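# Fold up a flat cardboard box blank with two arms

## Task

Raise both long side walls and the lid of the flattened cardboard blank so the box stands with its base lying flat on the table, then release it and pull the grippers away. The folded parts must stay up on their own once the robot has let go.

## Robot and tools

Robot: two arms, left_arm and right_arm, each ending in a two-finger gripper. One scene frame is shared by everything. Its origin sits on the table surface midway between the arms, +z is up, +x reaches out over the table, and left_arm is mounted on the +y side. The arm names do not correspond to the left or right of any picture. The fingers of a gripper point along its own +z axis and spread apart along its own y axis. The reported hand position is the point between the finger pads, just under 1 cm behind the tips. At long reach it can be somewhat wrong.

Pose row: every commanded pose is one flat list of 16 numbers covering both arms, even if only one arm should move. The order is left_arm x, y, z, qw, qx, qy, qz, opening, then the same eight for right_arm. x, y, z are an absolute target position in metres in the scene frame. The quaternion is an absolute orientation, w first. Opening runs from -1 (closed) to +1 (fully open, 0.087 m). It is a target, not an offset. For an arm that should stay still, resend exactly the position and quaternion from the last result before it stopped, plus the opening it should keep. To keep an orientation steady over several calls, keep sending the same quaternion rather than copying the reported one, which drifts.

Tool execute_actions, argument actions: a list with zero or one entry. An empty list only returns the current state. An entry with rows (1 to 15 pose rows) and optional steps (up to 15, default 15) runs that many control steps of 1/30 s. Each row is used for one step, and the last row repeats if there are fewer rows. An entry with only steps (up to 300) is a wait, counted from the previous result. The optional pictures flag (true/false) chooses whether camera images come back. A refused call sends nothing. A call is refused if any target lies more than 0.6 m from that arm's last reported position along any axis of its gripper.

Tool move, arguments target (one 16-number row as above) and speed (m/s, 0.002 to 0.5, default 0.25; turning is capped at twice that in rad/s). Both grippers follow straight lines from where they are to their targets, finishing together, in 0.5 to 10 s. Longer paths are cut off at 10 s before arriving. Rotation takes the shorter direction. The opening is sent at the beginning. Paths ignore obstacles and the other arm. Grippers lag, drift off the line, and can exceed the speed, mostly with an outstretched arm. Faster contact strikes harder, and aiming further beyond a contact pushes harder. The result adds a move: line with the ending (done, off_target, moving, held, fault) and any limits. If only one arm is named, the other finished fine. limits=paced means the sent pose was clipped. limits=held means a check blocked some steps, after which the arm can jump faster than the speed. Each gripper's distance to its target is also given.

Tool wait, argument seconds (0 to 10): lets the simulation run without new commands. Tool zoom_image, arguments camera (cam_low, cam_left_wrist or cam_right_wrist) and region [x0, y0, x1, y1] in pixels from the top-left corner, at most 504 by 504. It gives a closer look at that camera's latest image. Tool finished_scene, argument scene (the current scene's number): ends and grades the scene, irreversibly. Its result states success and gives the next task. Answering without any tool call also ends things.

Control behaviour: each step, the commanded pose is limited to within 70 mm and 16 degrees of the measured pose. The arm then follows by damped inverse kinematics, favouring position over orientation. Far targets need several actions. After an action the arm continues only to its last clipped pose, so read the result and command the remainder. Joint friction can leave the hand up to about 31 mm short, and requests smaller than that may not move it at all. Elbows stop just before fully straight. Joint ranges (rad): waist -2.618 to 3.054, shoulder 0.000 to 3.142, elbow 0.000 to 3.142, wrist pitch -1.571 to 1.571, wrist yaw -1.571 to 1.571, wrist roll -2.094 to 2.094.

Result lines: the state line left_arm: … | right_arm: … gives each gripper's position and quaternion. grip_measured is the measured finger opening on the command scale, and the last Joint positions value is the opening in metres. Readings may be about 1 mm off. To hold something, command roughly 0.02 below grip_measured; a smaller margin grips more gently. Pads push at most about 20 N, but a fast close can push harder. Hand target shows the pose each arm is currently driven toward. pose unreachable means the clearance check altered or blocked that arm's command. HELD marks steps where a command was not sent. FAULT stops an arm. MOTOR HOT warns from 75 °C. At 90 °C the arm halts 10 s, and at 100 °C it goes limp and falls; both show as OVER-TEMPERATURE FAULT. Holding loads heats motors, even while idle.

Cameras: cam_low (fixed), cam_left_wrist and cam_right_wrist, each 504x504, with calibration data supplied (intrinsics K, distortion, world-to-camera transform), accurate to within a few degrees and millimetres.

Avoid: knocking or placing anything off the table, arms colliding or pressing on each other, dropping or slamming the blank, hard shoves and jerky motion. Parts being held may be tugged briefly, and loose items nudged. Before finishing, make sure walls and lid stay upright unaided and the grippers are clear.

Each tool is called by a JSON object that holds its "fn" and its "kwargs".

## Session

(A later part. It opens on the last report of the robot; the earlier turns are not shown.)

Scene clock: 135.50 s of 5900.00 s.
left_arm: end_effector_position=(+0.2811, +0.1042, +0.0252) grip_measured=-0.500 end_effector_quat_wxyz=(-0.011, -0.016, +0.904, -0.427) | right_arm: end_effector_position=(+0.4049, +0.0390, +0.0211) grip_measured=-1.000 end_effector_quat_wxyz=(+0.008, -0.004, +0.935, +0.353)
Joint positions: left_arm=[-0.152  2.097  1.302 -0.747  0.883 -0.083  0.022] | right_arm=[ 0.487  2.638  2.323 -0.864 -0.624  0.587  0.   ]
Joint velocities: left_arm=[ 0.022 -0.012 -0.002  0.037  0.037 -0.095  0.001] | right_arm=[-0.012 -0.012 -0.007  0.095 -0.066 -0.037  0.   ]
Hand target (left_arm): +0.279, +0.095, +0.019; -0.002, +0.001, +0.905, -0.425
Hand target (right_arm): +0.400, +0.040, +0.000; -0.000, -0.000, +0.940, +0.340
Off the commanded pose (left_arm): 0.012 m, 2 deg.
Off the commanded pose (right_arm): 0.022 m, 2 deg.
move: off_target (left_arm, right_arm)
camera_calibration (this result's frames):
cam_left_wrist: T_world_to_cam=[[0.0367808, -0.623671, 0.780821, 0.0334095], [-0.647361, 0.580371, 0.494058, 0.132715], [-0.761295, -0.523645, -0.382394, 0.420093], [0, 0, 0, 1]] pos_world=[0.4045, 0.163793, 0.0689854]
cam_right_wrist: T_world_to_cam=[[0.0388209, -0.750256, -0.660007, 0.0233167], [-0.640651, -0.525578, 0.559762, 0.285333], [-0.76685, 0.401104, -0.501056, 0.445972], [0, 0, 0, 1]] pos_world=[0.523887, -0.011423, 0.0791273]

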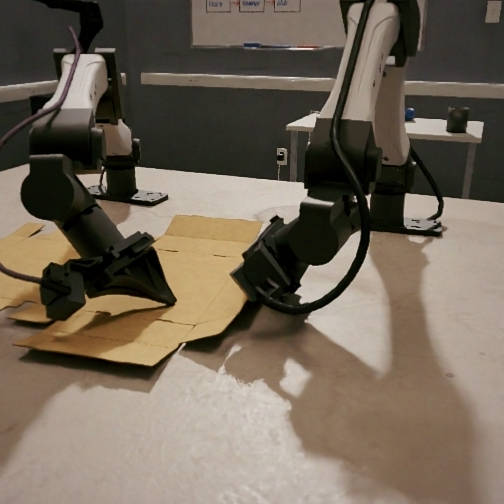

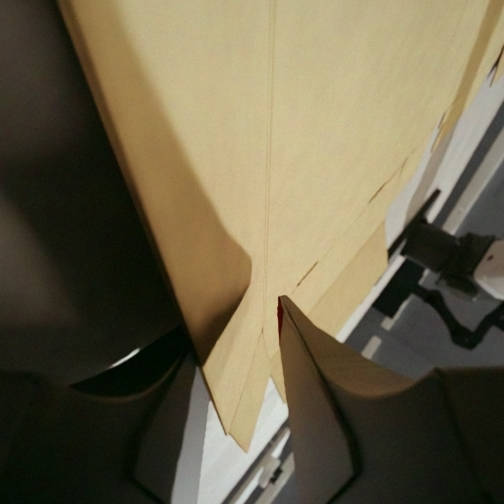

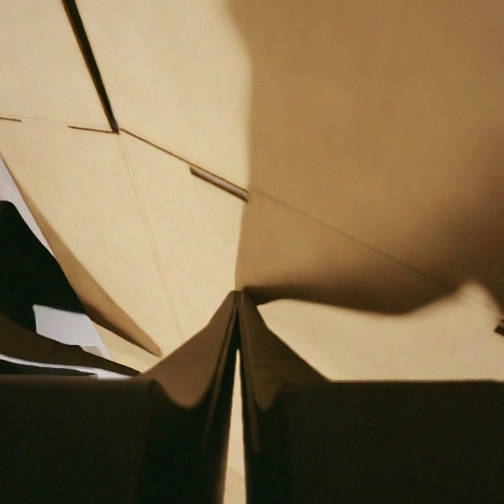

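Good. Grip and rotate about the crease (y≈0.07).

{"fn": "move", "kwargs": {"target": [0.28,0.09,0.03,0,0,0.94,-0.34,-1, 0.40,0.04,0.0,0,0,0.94,0.34,-1], "speed": 0.03}}

{"fn": "move", "kwargs": {"target": [0.28,0.07,0.045,0,0,1,0,-1, 0.40,0.04,0.0,0,0,0.94,0.34,-1], "speed": 0.05}}

Scene clock: 142.93 s of 5900.00 s.
left_arm: end_effector_position=(+0.2785, +0.0933, +0.0322) grip_measured=-0.996 end_effector_quat_wxyz=(-0.013, -0.028, +0.931, -0.363) | right_arm: end_effector_position=(+0.4049, +0.0390, +0.0211) grip_measured=-1.000 end_effector_quat_wxyz=(+0.008, -0.004, +0.935, +0.353)
Joint positions: left_arm=[-0.225  2.032  1.311 -0.757  0.739 -0.201  0.   ] | right_arm=[ 0.487  2.638  2.323 -0.864 -0.624  0.587  0.   ]
Joint velocities: left_arm=[-0.022 -0.012 -0.022 -0.095 -0.007 -0.022  0.   ] | right_arm=[-0.012 -0.007 -0.012  0.007 -0.066  0.007  0.   ]
Hand target (left_arm): +0.279, +0.090, +0.030; -0.001, -0.000, +0.940, -0.342
Hand target (right_arm): +0.400, +0.040, +0.000; -0.001, -0.000, +0.940, +0.340
Off the commanded pose (left_arm): 0.004 m, 5 deg.
Off the commanded pose (right_arm): 0.022 m, 2 deg.
After step 90, 0.97 s passed at rest.
move: off_target (left_arm, right_arm)
camera_calibration (this result's frames):
cam_left_wrist: T_world_to_cam=[[0.0586389, -0.725392, 0.685833, 0.0277067], [-0.649296, 0.494128, 0.578145, 0.139734], [-0.758272, -0.479211, -0.442019, 0.412092], [0, 0, 0, 1]] pos_world=[0.401582, 0.148531, 0.0823639]
cam_right_wrist: T_world_to_cam=[[0.0388248, -0.750042, -0.660249, 0.0233685], [-0.640486, -0.525847, 0.559699, 0.285248], [-0.766988, 0.40115, -0.500807, 0.445999], [0, 0, 0, 1]] pos_world=[0.523866, -0.011388, 0.0791353]

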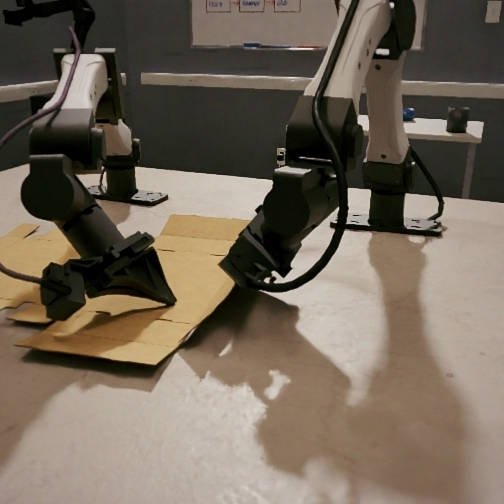

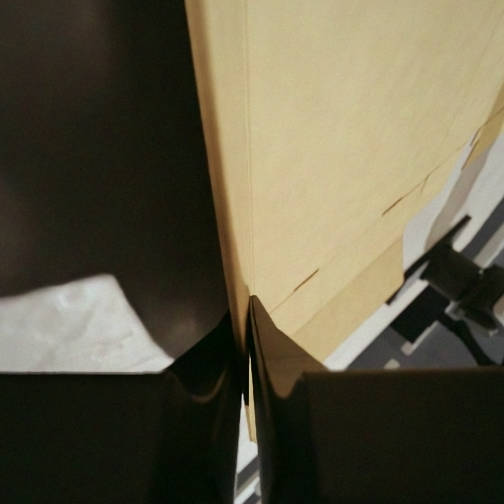

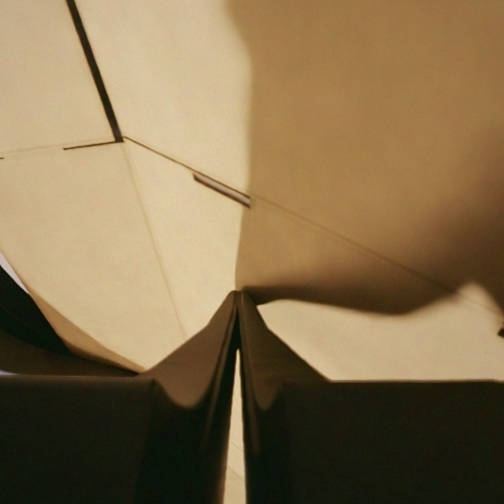

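Scene clock: 150.67 s of 5900.00 s.
left_arm: end_effector_position=(+0.2800, +0.0747, +0.0439) grip_measured=-0.982 end_effector_quat_wxyz=(-0.003, -0.030, +0.999, -0.013) | right_arm: end_effector_position=(+0.4045, +0.0392, +0.0214) grip_measured=-1.000 end_effector_quat_wxyz=(+0.007, -0.005, +0.935, +0.354)
Joint positions: left_arm=[-0.554  2.118  1.694 -1.142  0.026 -0.495  0.001] | right_arm=[ 0.487  2.638  2.323 -0.865 -0.627  0.587  0.   ]
Joint velocities: left_arm=[ 0.012  0.002  0.007 -0.007  0.037  0.007  0.001] | right_arm=[ 0.002  0.002 -0.002  0.007  0.007 -0.051  0.   ]
Hand target (left_arm): +0.278, +0.069, +0.045; -0.002, -0.001, +1.000, -0.003
Hand target (right_arm): +0.400, +0.040, +0.000; -0.000, -0.000, +0.941, +0.340
Off the commanded pose (left_arm): 0.005 m, 4 deg.
Off the commanded pose (right_arm): 0.022 m, 2 deg.
move: off_target (left_arm, right_arm)
camera_calibration (this result's frames):
cam_left_wrist: T_world_to_cam=[[0.0573662, -0.99758, 0.0392964, 0.0551365], [-0.647009, -0.00717235, 0.762448, 0.171897], [-0.760321, -0.0691639, -0.645855, 0.388355], [0, 0, 0, 1]] pos_world=[0.403331, 0.0830961, 0.117592]
cam_right_wrist: T_world_to_cam=[[0.0384002, -0.748775, -0.661711, 0.023849], [-0.638945, -0.527538, 0.559869, 0.284377], [-0.768294, 0.401297, -0.498683, 0.446227], [0, 0, 0, 1]] pos_world=[0.523619, -0.0111927, 0.0790934]

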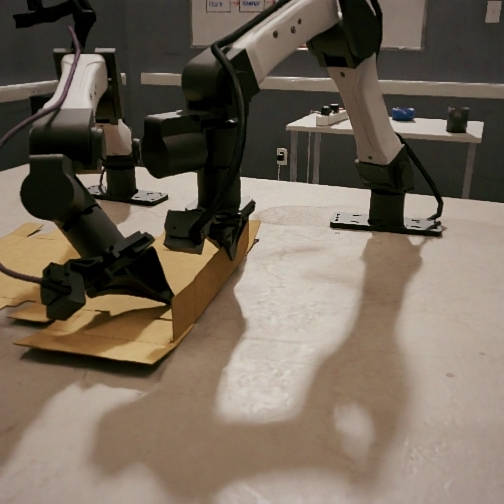

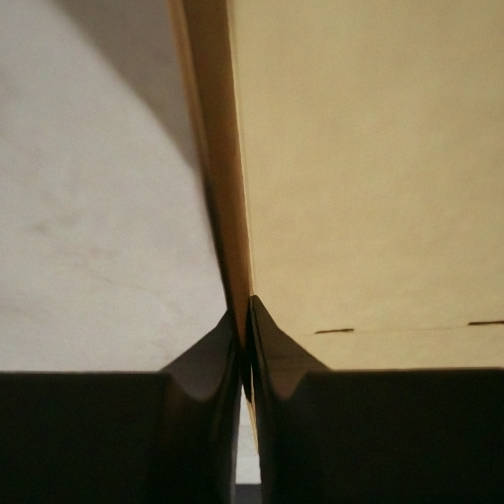

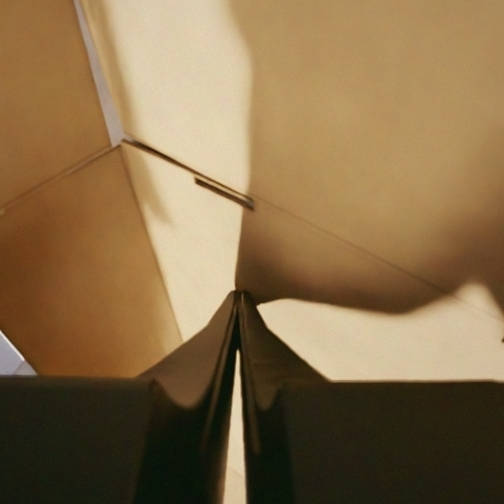

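{"fn": "move", "kwargs": {"target": [0.28,0.085,0.05,0,0,1,0,1, 0.40,-0.03,0.06,0,0,0.94,0.34,-1], "speed": 0.08}}

Scene clock: 156.07 s of 5900.00 s.
left_arm: end_effector_position=(+0.2791, +0.0812, +0.0437) grip_measured=+0.980 end_effector_quat_wxyz=(-0.004, -0.003, +1.000, -0.002) | right_arm: end_effector_position=(+0.4024, -0.0255, +0.0523) grip_measured=-1.000 end_effector_quat_wxyz=(+0.002, +0.002, +0.941, +0.338)
Joint positions: left_arm=[-0.554  2.118  1.694 -1.152  0.006 -0.44   0.087] | right_arm=[ 0.381  2.505  2.218 -0.993 -0.634  0.463  0.   ]
Joint velocities: left_arm=[ 0.002 -0.017  0.007 -0.022 -0.022 -0.007  0.   ] | right_arm=[-0.022  0.017  0.002  0.022  0.007 -0.037  0.   ]
Hand target (left_arm): +0.280, +0.085, +0.050; -0.000, -0.000, +1.000, +0.000
Hand target (right_arm): +0.399, -0.030, +0.060; +0.001, +0.000, +0.940, +0.340
Off the commanded pose (left_arm): 0.007 m, 1 deg.
Off the commanded pose (right_arm): 0.009 m, 0 deg.
After step 90, 1.03 s passed at rest.
move: done
camera_calibration (this result's frames):
cam_left_wrist: T_world_to_cam=[[0.00288963, -0.999848, 0.0171928, 0.0780498], [-0.646498, 0.0112488, 0.762833, 0.169829], [-0.76291, -0.0133194, -0.646367, 0.384151], [0, 0, 0, 1]] pos_world=[0.402641, 0.0812442, 0.11741]
cam_right_wrist: T_world_to_cam=[[0.022372, -0.771844, -0.635418, 0.000440446], [-0.635659, -0.501545, 0.586848, 0.229544], [-0.771646, 0.39078, -0.50185, 0.487295], [0, 0, 0, 1]] pos_world=[0.521921, -0.0749586, 0.110121]

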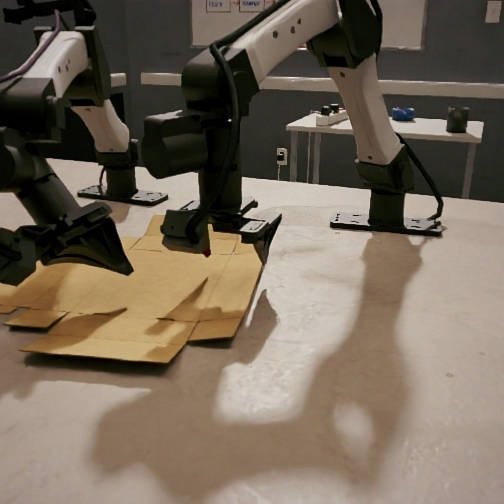

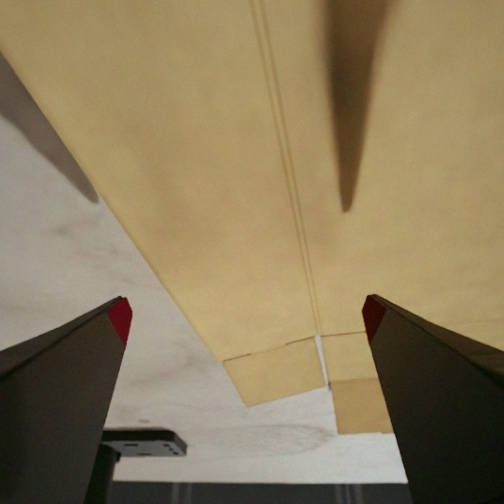

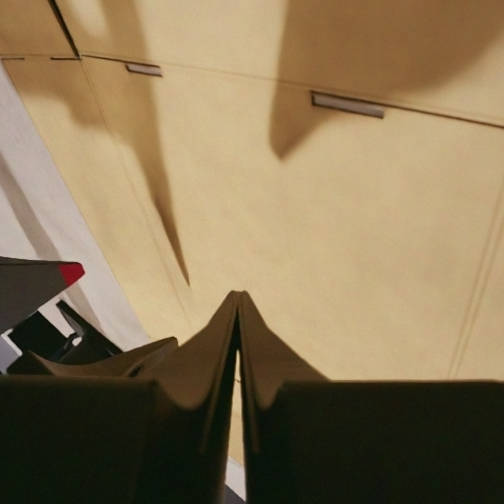

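{"fn": "move", "kwargs": {"target": [0.28,0.075,0.018,0,0,1,0,1, 0.40,-0.03,0.0,0,0,0.94,0.34,-1], "speed": 0.05}}

{"fn": "move", "kwargs": {"target": [0.28,0.06,0.025,0,0,1,0,0.0, 0.40,-0.03,0.0,0,0,0.94,0.34,-1], "speed": 0.02}}

Scene clock: 162.77 s of 5900.00 s.
left_arm: end_effector_position=(+0.2826, +0.0775, +0.0271) grip_measured=+0.980 end_effector_quat_wxyz=(+0.002, +0.000, +1.000, -0.004) | right_arm: end_effector_position=(+0.3998, -0.0248, +0.0195) grip_measured=-1.000 end_effector_quat_wxyz=(+0.002, -0.002, +0.937, +0.349)
Joint positions: left_arm=[-0.56   2.139  1.662 -1.087  0.006 -0.44   0.087] | right_arm=[ 0.378  2.509  2.084 -0.847 -0.658  0.459  0.   ]
Joint velocities: left_arm=[-0.002 -0.002  0.012  0.022  0.007 -0.022 -0.   ] | right_arm=[-0.007  0.002  0.007  0.007 -0.11  -0.022  0.   ]
Hand target (left_arm): +0.280, +0.075, +0.018; -0.000, +0.000, +1.000, -0.000
Hand target (right_arm): +0.400, -0.030, +0.000; -0.001, -0.000, +0.940, +0.340
Off the commanded pose (left_arm): 0.010 m, 0 deg.
Off the commanded pose (right_arm): 0.020 m, 1 deg.
After step 90, 2.30 s passed at rest.
move: off_target (right_arm)
camera_calibration (this result's frames):
cam_left_wrist: T_world_to_cam=[[-0.00266316, -0.999765, 0.0215144, 0.0761008], [-0.654797, 0.0180042, 0.75559, 0.186792], [-0.7558, -0.0120753, -0.654691, 0.374196], [0, 0, 0, 1]] pos_world=[0.40533, 0.0772384, 0.102207]
cam_right_wrist: T_world_to_cam=[[0.0296745, -0.755876, -0.654042, -0.0219141], [-0.63322, -0.5205, 0.572811, 0.246341], [-0.773403, 0.397155, -0.494081, 0.469251], [0, 0, 0, 1]] pos_world=[0.519559, -0.0747092, 0.0764085]

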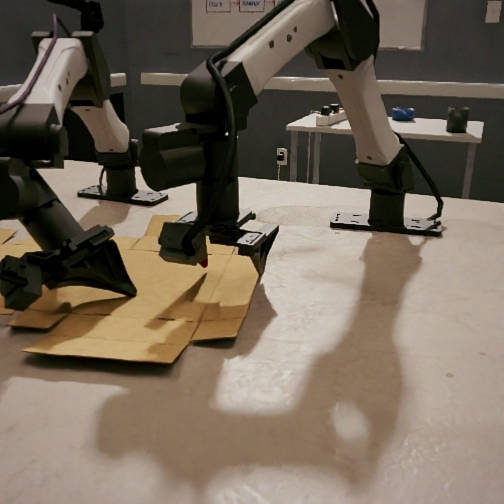

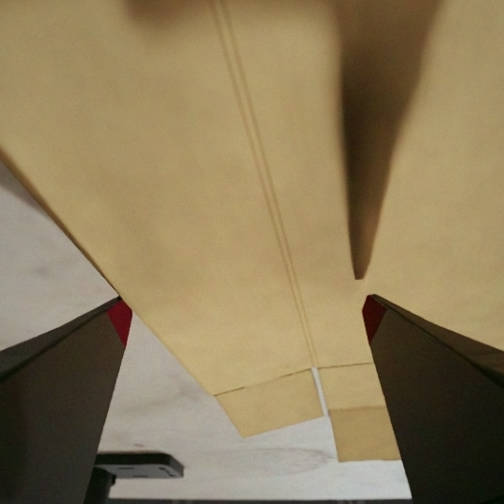

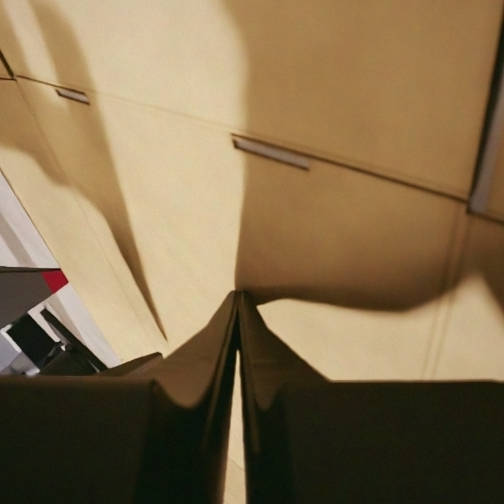

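Scene clock: 164.07 s of 5900.00 s.
left_arm: end_effector_position=(+0.2702, +0.0740, +0.0228) grip_measured=+0.000 end_effector_quat_wxyz=(-0.016, +0.000, +1.000, +0.015) | right_arm: end_effector_position=(+0.4031, -0.0242, +0.0199) grip_measured=-1.000 end_effector_quat_wxyz=(+0.009, -0.004, +0.936, +0.352)
Joint positions: left_arm=[-0.588  2.155  1.662 -1.12  -0.012 -0.468  0.044] | right_arm=[ 0.377  2.509  2.084 -0.831 -0.658  0.459  0.   ]
Joint velocities: left_arm=[-0.027  0.012 -0.002  0.022  0.007 -0.007  0.   ] | right_arm=[-0.017  0.017 -0.017 -0.007 -0.037 -0.081  0.   ]
Hand target (left_arm): +0.279, +0.060, +0.026; -0.000, +0.000, +1.000, -0.001
Hand target (right_arm): +0.400, -0.030, +0.000; -0.000, -0.000, +0.940, +0.340
Off the commanded pose (left_arm): 0.017 m, 2 deg.
Off the commanded pose (right_arm): 0.021 m, 2 deg.
move: off_target (left_arm, right_arm)
camera_calibration (this result's frames):
cam_left_wrist: T_world_to_cam=[[-0.00323757, -0.999875, -0.0154883, 0.0736945], [-0.627414, -0.0100295, 0.778621, 0.176235], [-0.778679, 0.0122384, -0.627303, 0.365742], [0, 0, 0, 1]] pos_world=[0.395606, 0.0709767, 0.0933517]
cam_right_wrist: T_world_to_cam=[[0.0381781, -0.752391, -0.657609, -0.0245776], [-0.641913, -0.522815, 0.560903, 0.25217], [-0.765826, 0.400714, -0.50293, 0.468917], [0, 0, 0, 1]] pos_world=[0.521918, -0.0745553, 0.0782275]

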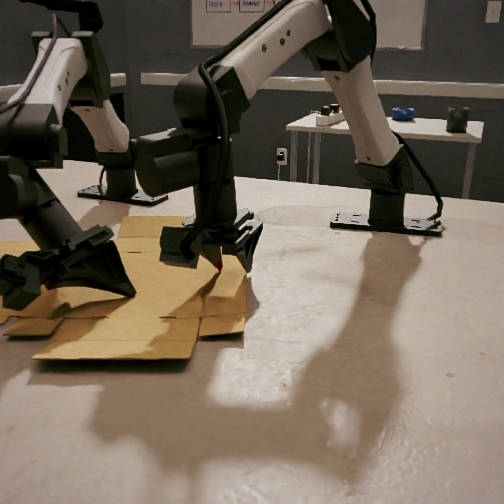

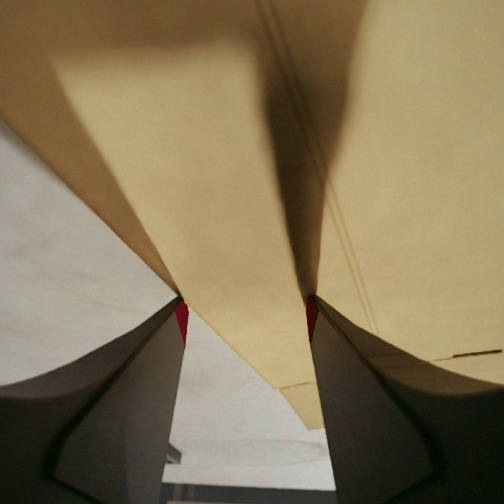

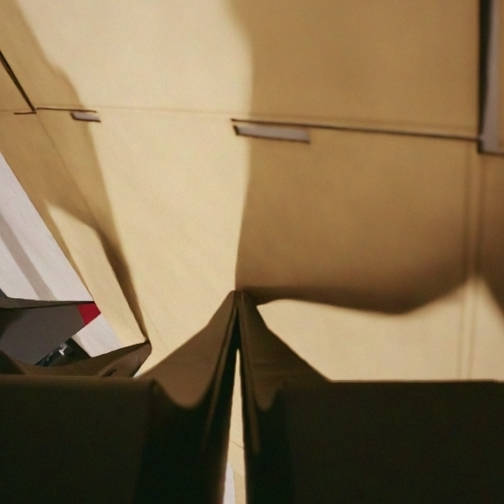

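{"fn": "move", "kwargs": {"target": [0.25,0.3,0.12,0,0,0.906,-0.423,-0.5, 0.28,-0.06,0.36,0.429,0,0.903,0,1]}}

Scene clock: 181.67 s of 5900.00 s.
left_arm: end_effector_position=(+0.2507, +0.3003, +0.1132) grip_measured=-0.500 end_effector_quat_wxyz=(+0.032, -0.018, +0.919, -0.393) | right_arm: end_effector_position=(+0.2783, -0.0623, +0.3518) grip_measured=+0.998 end_effector_quat_wxyz=(+0.428, -0.007, +0.904, +0.001)
Joint positions: left_arm=[ 0.38   2.079  1.68  -1.559  0.733  0.609  0.022] | right_arm=[ 0.925  1.948  2.592 -1.564  0.649  0.665  0.087]
Joint velocities: left_arm=[-0.022  0.007 -0.002  0.022 -0.066  0.081 -0.001] | right_arm=[ 0.012  0.007 -0.007 -0.022  0.022  0.022 -0.   ]
Hand target (left_arm): +0.252, +0.301, +0.119; +0.037, -0.015, +0.917, -0.396
Hand target (right_arm): +0.277, -0.061, +0.356; +0.433, -0.003, +0.901, +0.005
Off the commanded pose (left_arm): 0.007 m, 6 deg.
Off the commanded pose (right_arm): 0.009 m, 1 deg.
joint sent to its limit (left arm) — the command would take joint 4 (wrist pitch) past its lower limit, so that joint was sent only as far as its limit.
joint sent to its limit (right arm) — the command would take joint 4 (wrist pitch) past its lower limit, so that joint was sent only as far as its limit.
After step 90, 11.57 s passed at rest.
move: off_target (left_arm)
camera_calibration (this result's frames):
cam_left_wrist: T_world_to_cam=[[0.00492939, -0.679793, 0.733387, 0.118372], [-0.70648, 0.516675, 0.483667, -0.00909171], [-0.707716, -0.520507, -0.477713, 0.529761], [0, 0, 0, 1]] pos_world=[0.367914, 0.360911, 0.170659]
cam_right_wrist: T_world_to_cam=[[0.0295635, -0.999283, 0.0236628, -0.082937], [-0.999561, -0.0295051, 0.00281419, 0.292539], [-0.002114, -0.0237356, -0.999716, 0.491337], [0, 0, 0, 1]] pos_world=[0.295901, -0.0625839, 0.492337]

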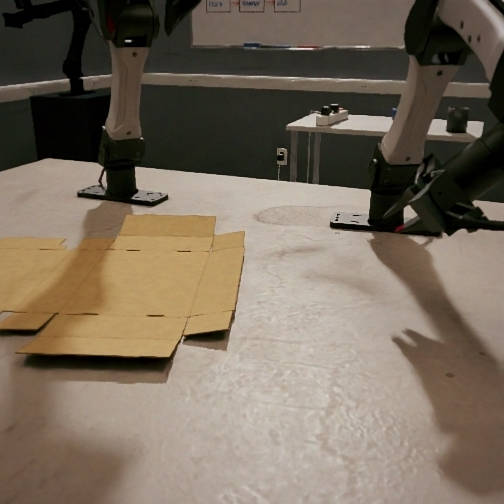

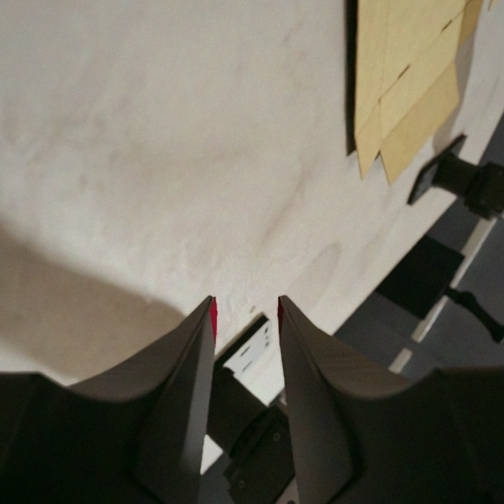

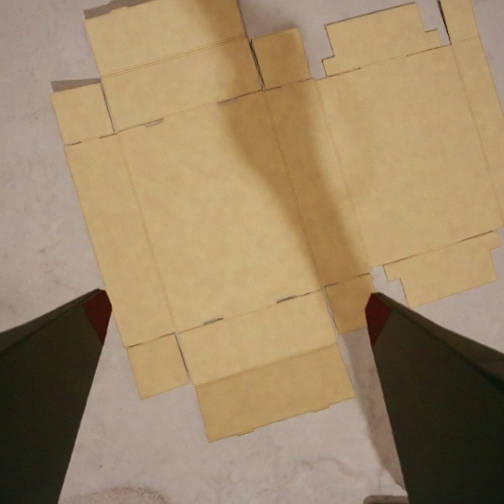

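{"fn": "move", "kwargs": {"target": [0.25,0.143,0.05,0.063,-0.134,0.896,-0.418,-0.5, 0.407,0.04,0.06,-0.05,-0.139,0.93,0.336,-1]}}

{"fn": "move", "kwargs": {"target": [0.25,0.143,0.02,0.063,-0.134,0.896,-0.418,-0.5, 0.407,0.045,0.0,-0.05,-0.139,0.93,0.336,-1], "speed": 0.05}}

{"fn": "move", "kwargs": {"target": [0.276,0.06,0.02,0.063,-0.134,0.896,-0.418,-0.5, 0.407,0.045,0.0,-0.05,-0.139,0.93,0.336,-1], "speed": 0.04}}

Scene clock: 206.40 s of 5900.00 s.
left_arm: end_effector_position=(+0.2505, +0.1462, +0.0474) grip_measured=-0.500 end_effector_quat_wxyz=(+0.052, -0.136, +0.895, -0.422) | right_arm: end_effector_position=(+0.4009, +0.0389, +0.0534) grip_measured=-1.000 end_effector_quat_wxyz=(+0.011, -0.101, +0.928, +0.358)
Joint positions: left_arm=[-0.001  1.791  0.964 -0.56   0.863 -0.269  0.022] | right_arm=[ 0.492  2.824  2.831 -1.244 -0.666  0.373  0.   ]
Joint velocities: left_arm=[ 0.007 -0.007  0.007  0.022 -0.007 -0.081  0.   ] | right_arm=[ 0.002 -0.002 -0.007  0.051  0.007 -0.007  0.   ]
Hand target (left_arm): +0.249, +0.143, +0.050; +0.060, -0.132, +0.895, -0.421
Hand target (right_arm): +0.409, +0.040, +0.064; +0.030, -0.104, +0.923, +0.370
Off the commanded pose (left_arm): 0.004 m, 1 deg.
Off the commanded pose (right_arm): 0.009 m, 9 deg.
elbow stopped short (right arm): the move would have taken joint 3 (elbow) straighter than the controller allows; a more bent joint 3 avoids this.
After step 90, 18.67 s passed at rest.
move: off_target (right_arm)
camera_calibration (this result's frames):
cam_left_wrist: T_world_to_cam=[[0.19471, -0.597905, 0.777559, 0.000230841], [-0.784235, 0.381231, 0.489529, 0.14113], [-0.589121, -0.705105, -0.394668, 0.411298], [0, 0, 0, 1]] pos_world=[0.352939, 0.236343, 0.0930595]
cam_right_wrist: T_world_to_cam=[[0.219991, -0.718203, -0.660143, -0.0290852], [-0.574614, -0.642264, 0.507263, 0.245504], [-0.788304, 0.267734, -0.553981, 0.475716], [0, 0, 0, 1]] pos_world=[0.522477, 0.00942381, 0.119802]

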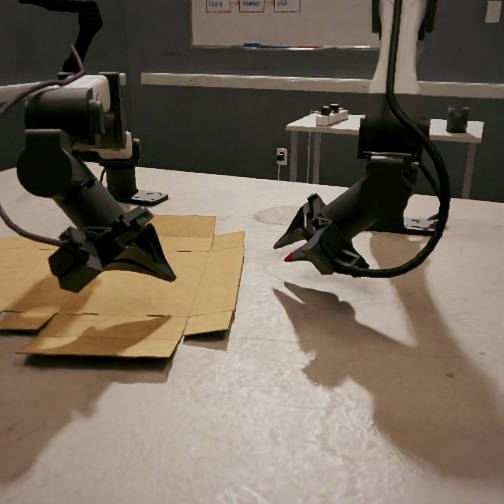

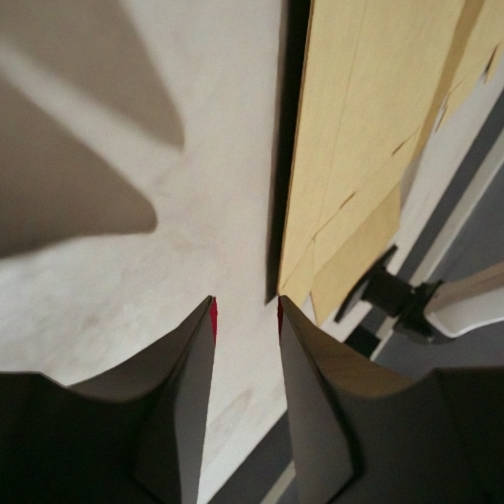

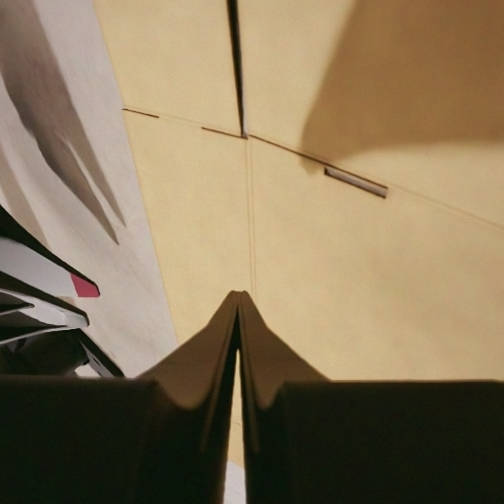

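Scene clock: 208.17 s of 5900.00 s.
left_arm: end_effector_position=(+0.2548, +0.1471, +0.0283) grip_measured=-0.500 end_effector_quat_wxyz=(+0.072, -0.132, +0.895, -0.420) | right_arm: end_effector_position=(+0.3998, +0.0441, +0.0205) grip_measured=-1.000 end_effector_quat_wxyz=(-0.009, -0.106, +0.922, +0.371)
Joint positions: left_arm=[-0.001  1.82   0.911 -0.429  0.856 -0.28   0.022] | right_arm=[ 0.492  2.905  2.845 -1.208 -0.71   0.359  0.   ]
Joint velocities: left_arm=[ 0.012 -0.012  0.012 -0.022  0.007  0.037 -0.001] | right_arm=[ 0.002 -0.012 -0.002 -0.037 -0.125 -0.007  0.   ]
Hand target (left_arm): +0.250, +0.143, +0.020; +0.063, -0.134, +0.896, -0.418
Hand target (right_arm): +0.406, +0.044, +0.001; +0.004, -0.114, +0.926, +0.359
Off the commanded pose (left_arm): 0.010 m, 1 deg.
Off the commanded pose (right_arm): 0.022 m, 7 deg.
elbow stopped short (right arm): the move would have taken joint 3 (elbow) straighter than the controller allows; a more bent joint 3 avoids this.
move: off_target (right_arm)
camera_calibration (this result's frames):
cam_left_wrist: T_world_to_cam=[[0.169758, -0.603885, 0.778784, 0.0220385], [-0.806158, 0.369438, 0.462195, 0.161672], [-0.566826, -0.706284, -0.424112, 0.402303], [0, 0, 0, 1]] pos_world=[0.354628, 0.237721, 0.0787337]
cam_right_wrist: T_world_to_cam=[[0.212025, -0.696789, -0.685223, -0.0440988], [-0.540212, -0.667865, 0.511983, 0.252235], [-0.814381, 0.261613, -0.518018, 0.465204], [0, 0, 0, 1]] pos_world=[0.524464, 0.016028, 0.0816265]

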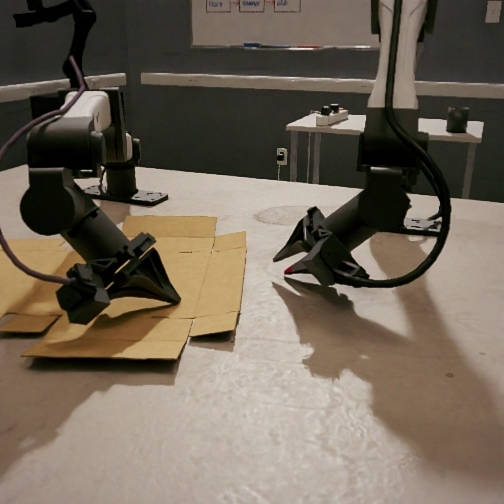

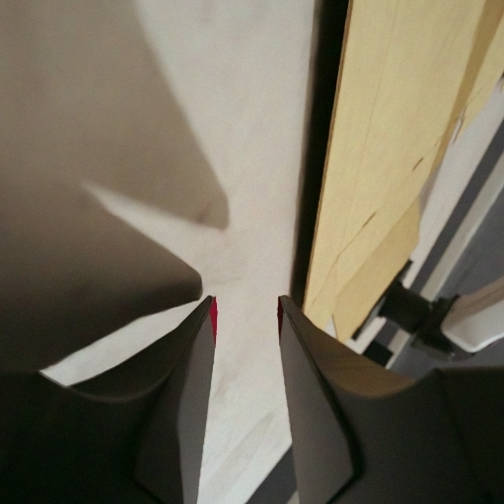

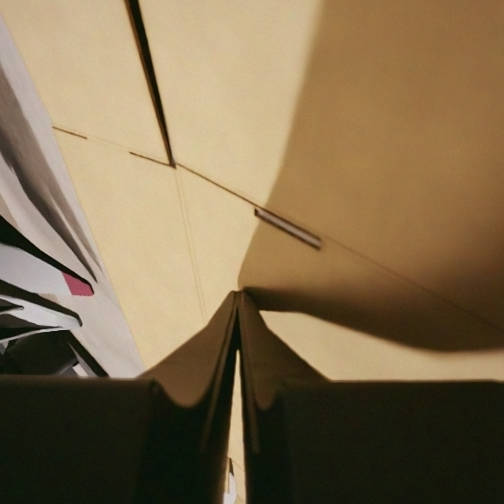

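Scene clock: 210.70 s of 5900.00 s.
left_arm: end_effector_position=(+0.2693, +0.0657, +0.0253) grip_measured=-0.500 end_effector_quat_wxyz=(+0.056, -0.138, +0.895, -0.421) | right_arm: end_effector_position=(+0.3996, +0.0446, +0.0210) grip_measured=-1.000 end_effector_quat_wxyz=(-0.010, -0.107, +0.921, +0.374)
Joint positions: left_arm=[-0.261  1.857  0.911 -0.162  0.775 -0.64   0.022] | right_arm=[ 0.492  2.905  2.845 -1.207 -0.715  0.357  0.   ]
Joint velocities: left_arm=[ 0.007  0.012  0.002  0.051 -0.066 -0.022 -0.   ] | right_arm=[-0.007 -0.012 -0.007 -0.037 -0.007 -0.037  0.   ]
Hand target (left_arm): +0.274, +0.059, +0.021; +0.061, -0.133, +0.896, -0.420
Hand target (right_arm): +0.406, +0.044, +0.001; +0.003, -0.114, +0.926, +0.359
Off the commanded pose (left_arm): 0.010 m, 1 deg.
Off the commanded pose (right_arm): 0.022 m, 7 deg.
elbow stopped short (right arm): the move would have taken joint 3 (elbow) straighter than the controller allows; a more bent joint 3 avoids this.
move: off_target (right_arm)
camera_calibration (this result's frames):
cam_left_wrist: T_world_to_cam=[[0.194089, -0.598236, 0.777459, -0.0342096], [-0.790106, 0.374404, 0.48534, 0.199541], [-0.581432, -0.708474, -0.400002, 0.355222], [0, 0, 0, 1]] pos_world=[0.370836, 0.156491, 0.071841]
cam_right_wrist: T_world_to_cam=[[0.214263, -0.692837, -0.688526, -0.0443424], [-0.538157, -0.671996, 0.508733, 0.251538], [-0.815156, 0.261532, -0.516839, 0.465418], [0, 0, 0, 1]] pos_world=[0.524256, 0.0165888, 0.0820493]

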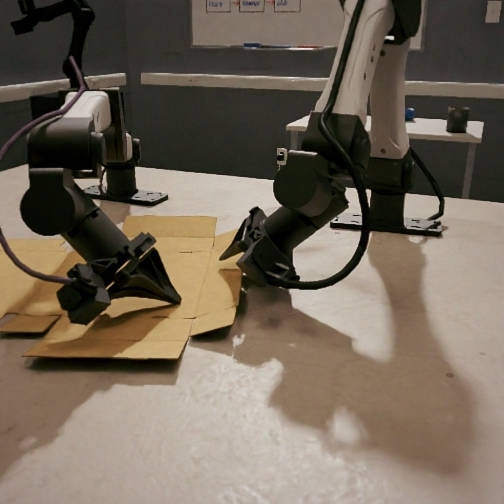

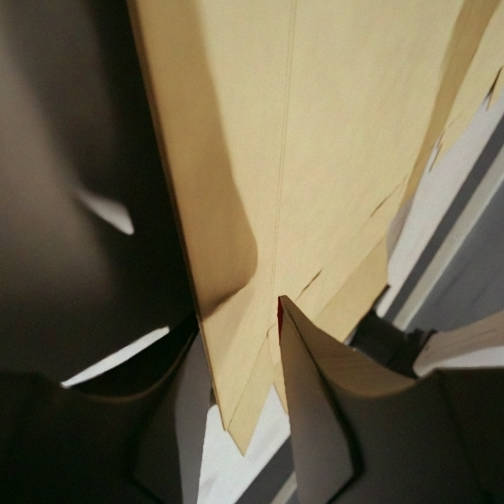

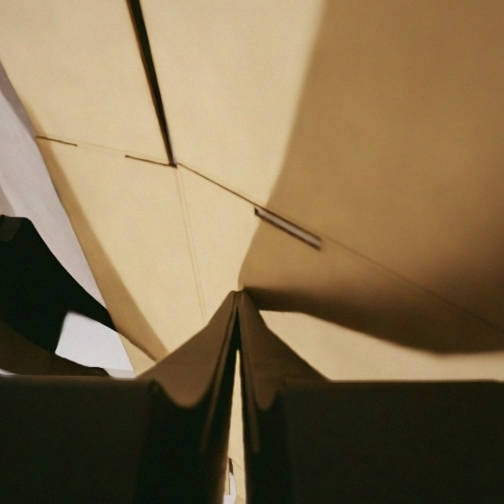

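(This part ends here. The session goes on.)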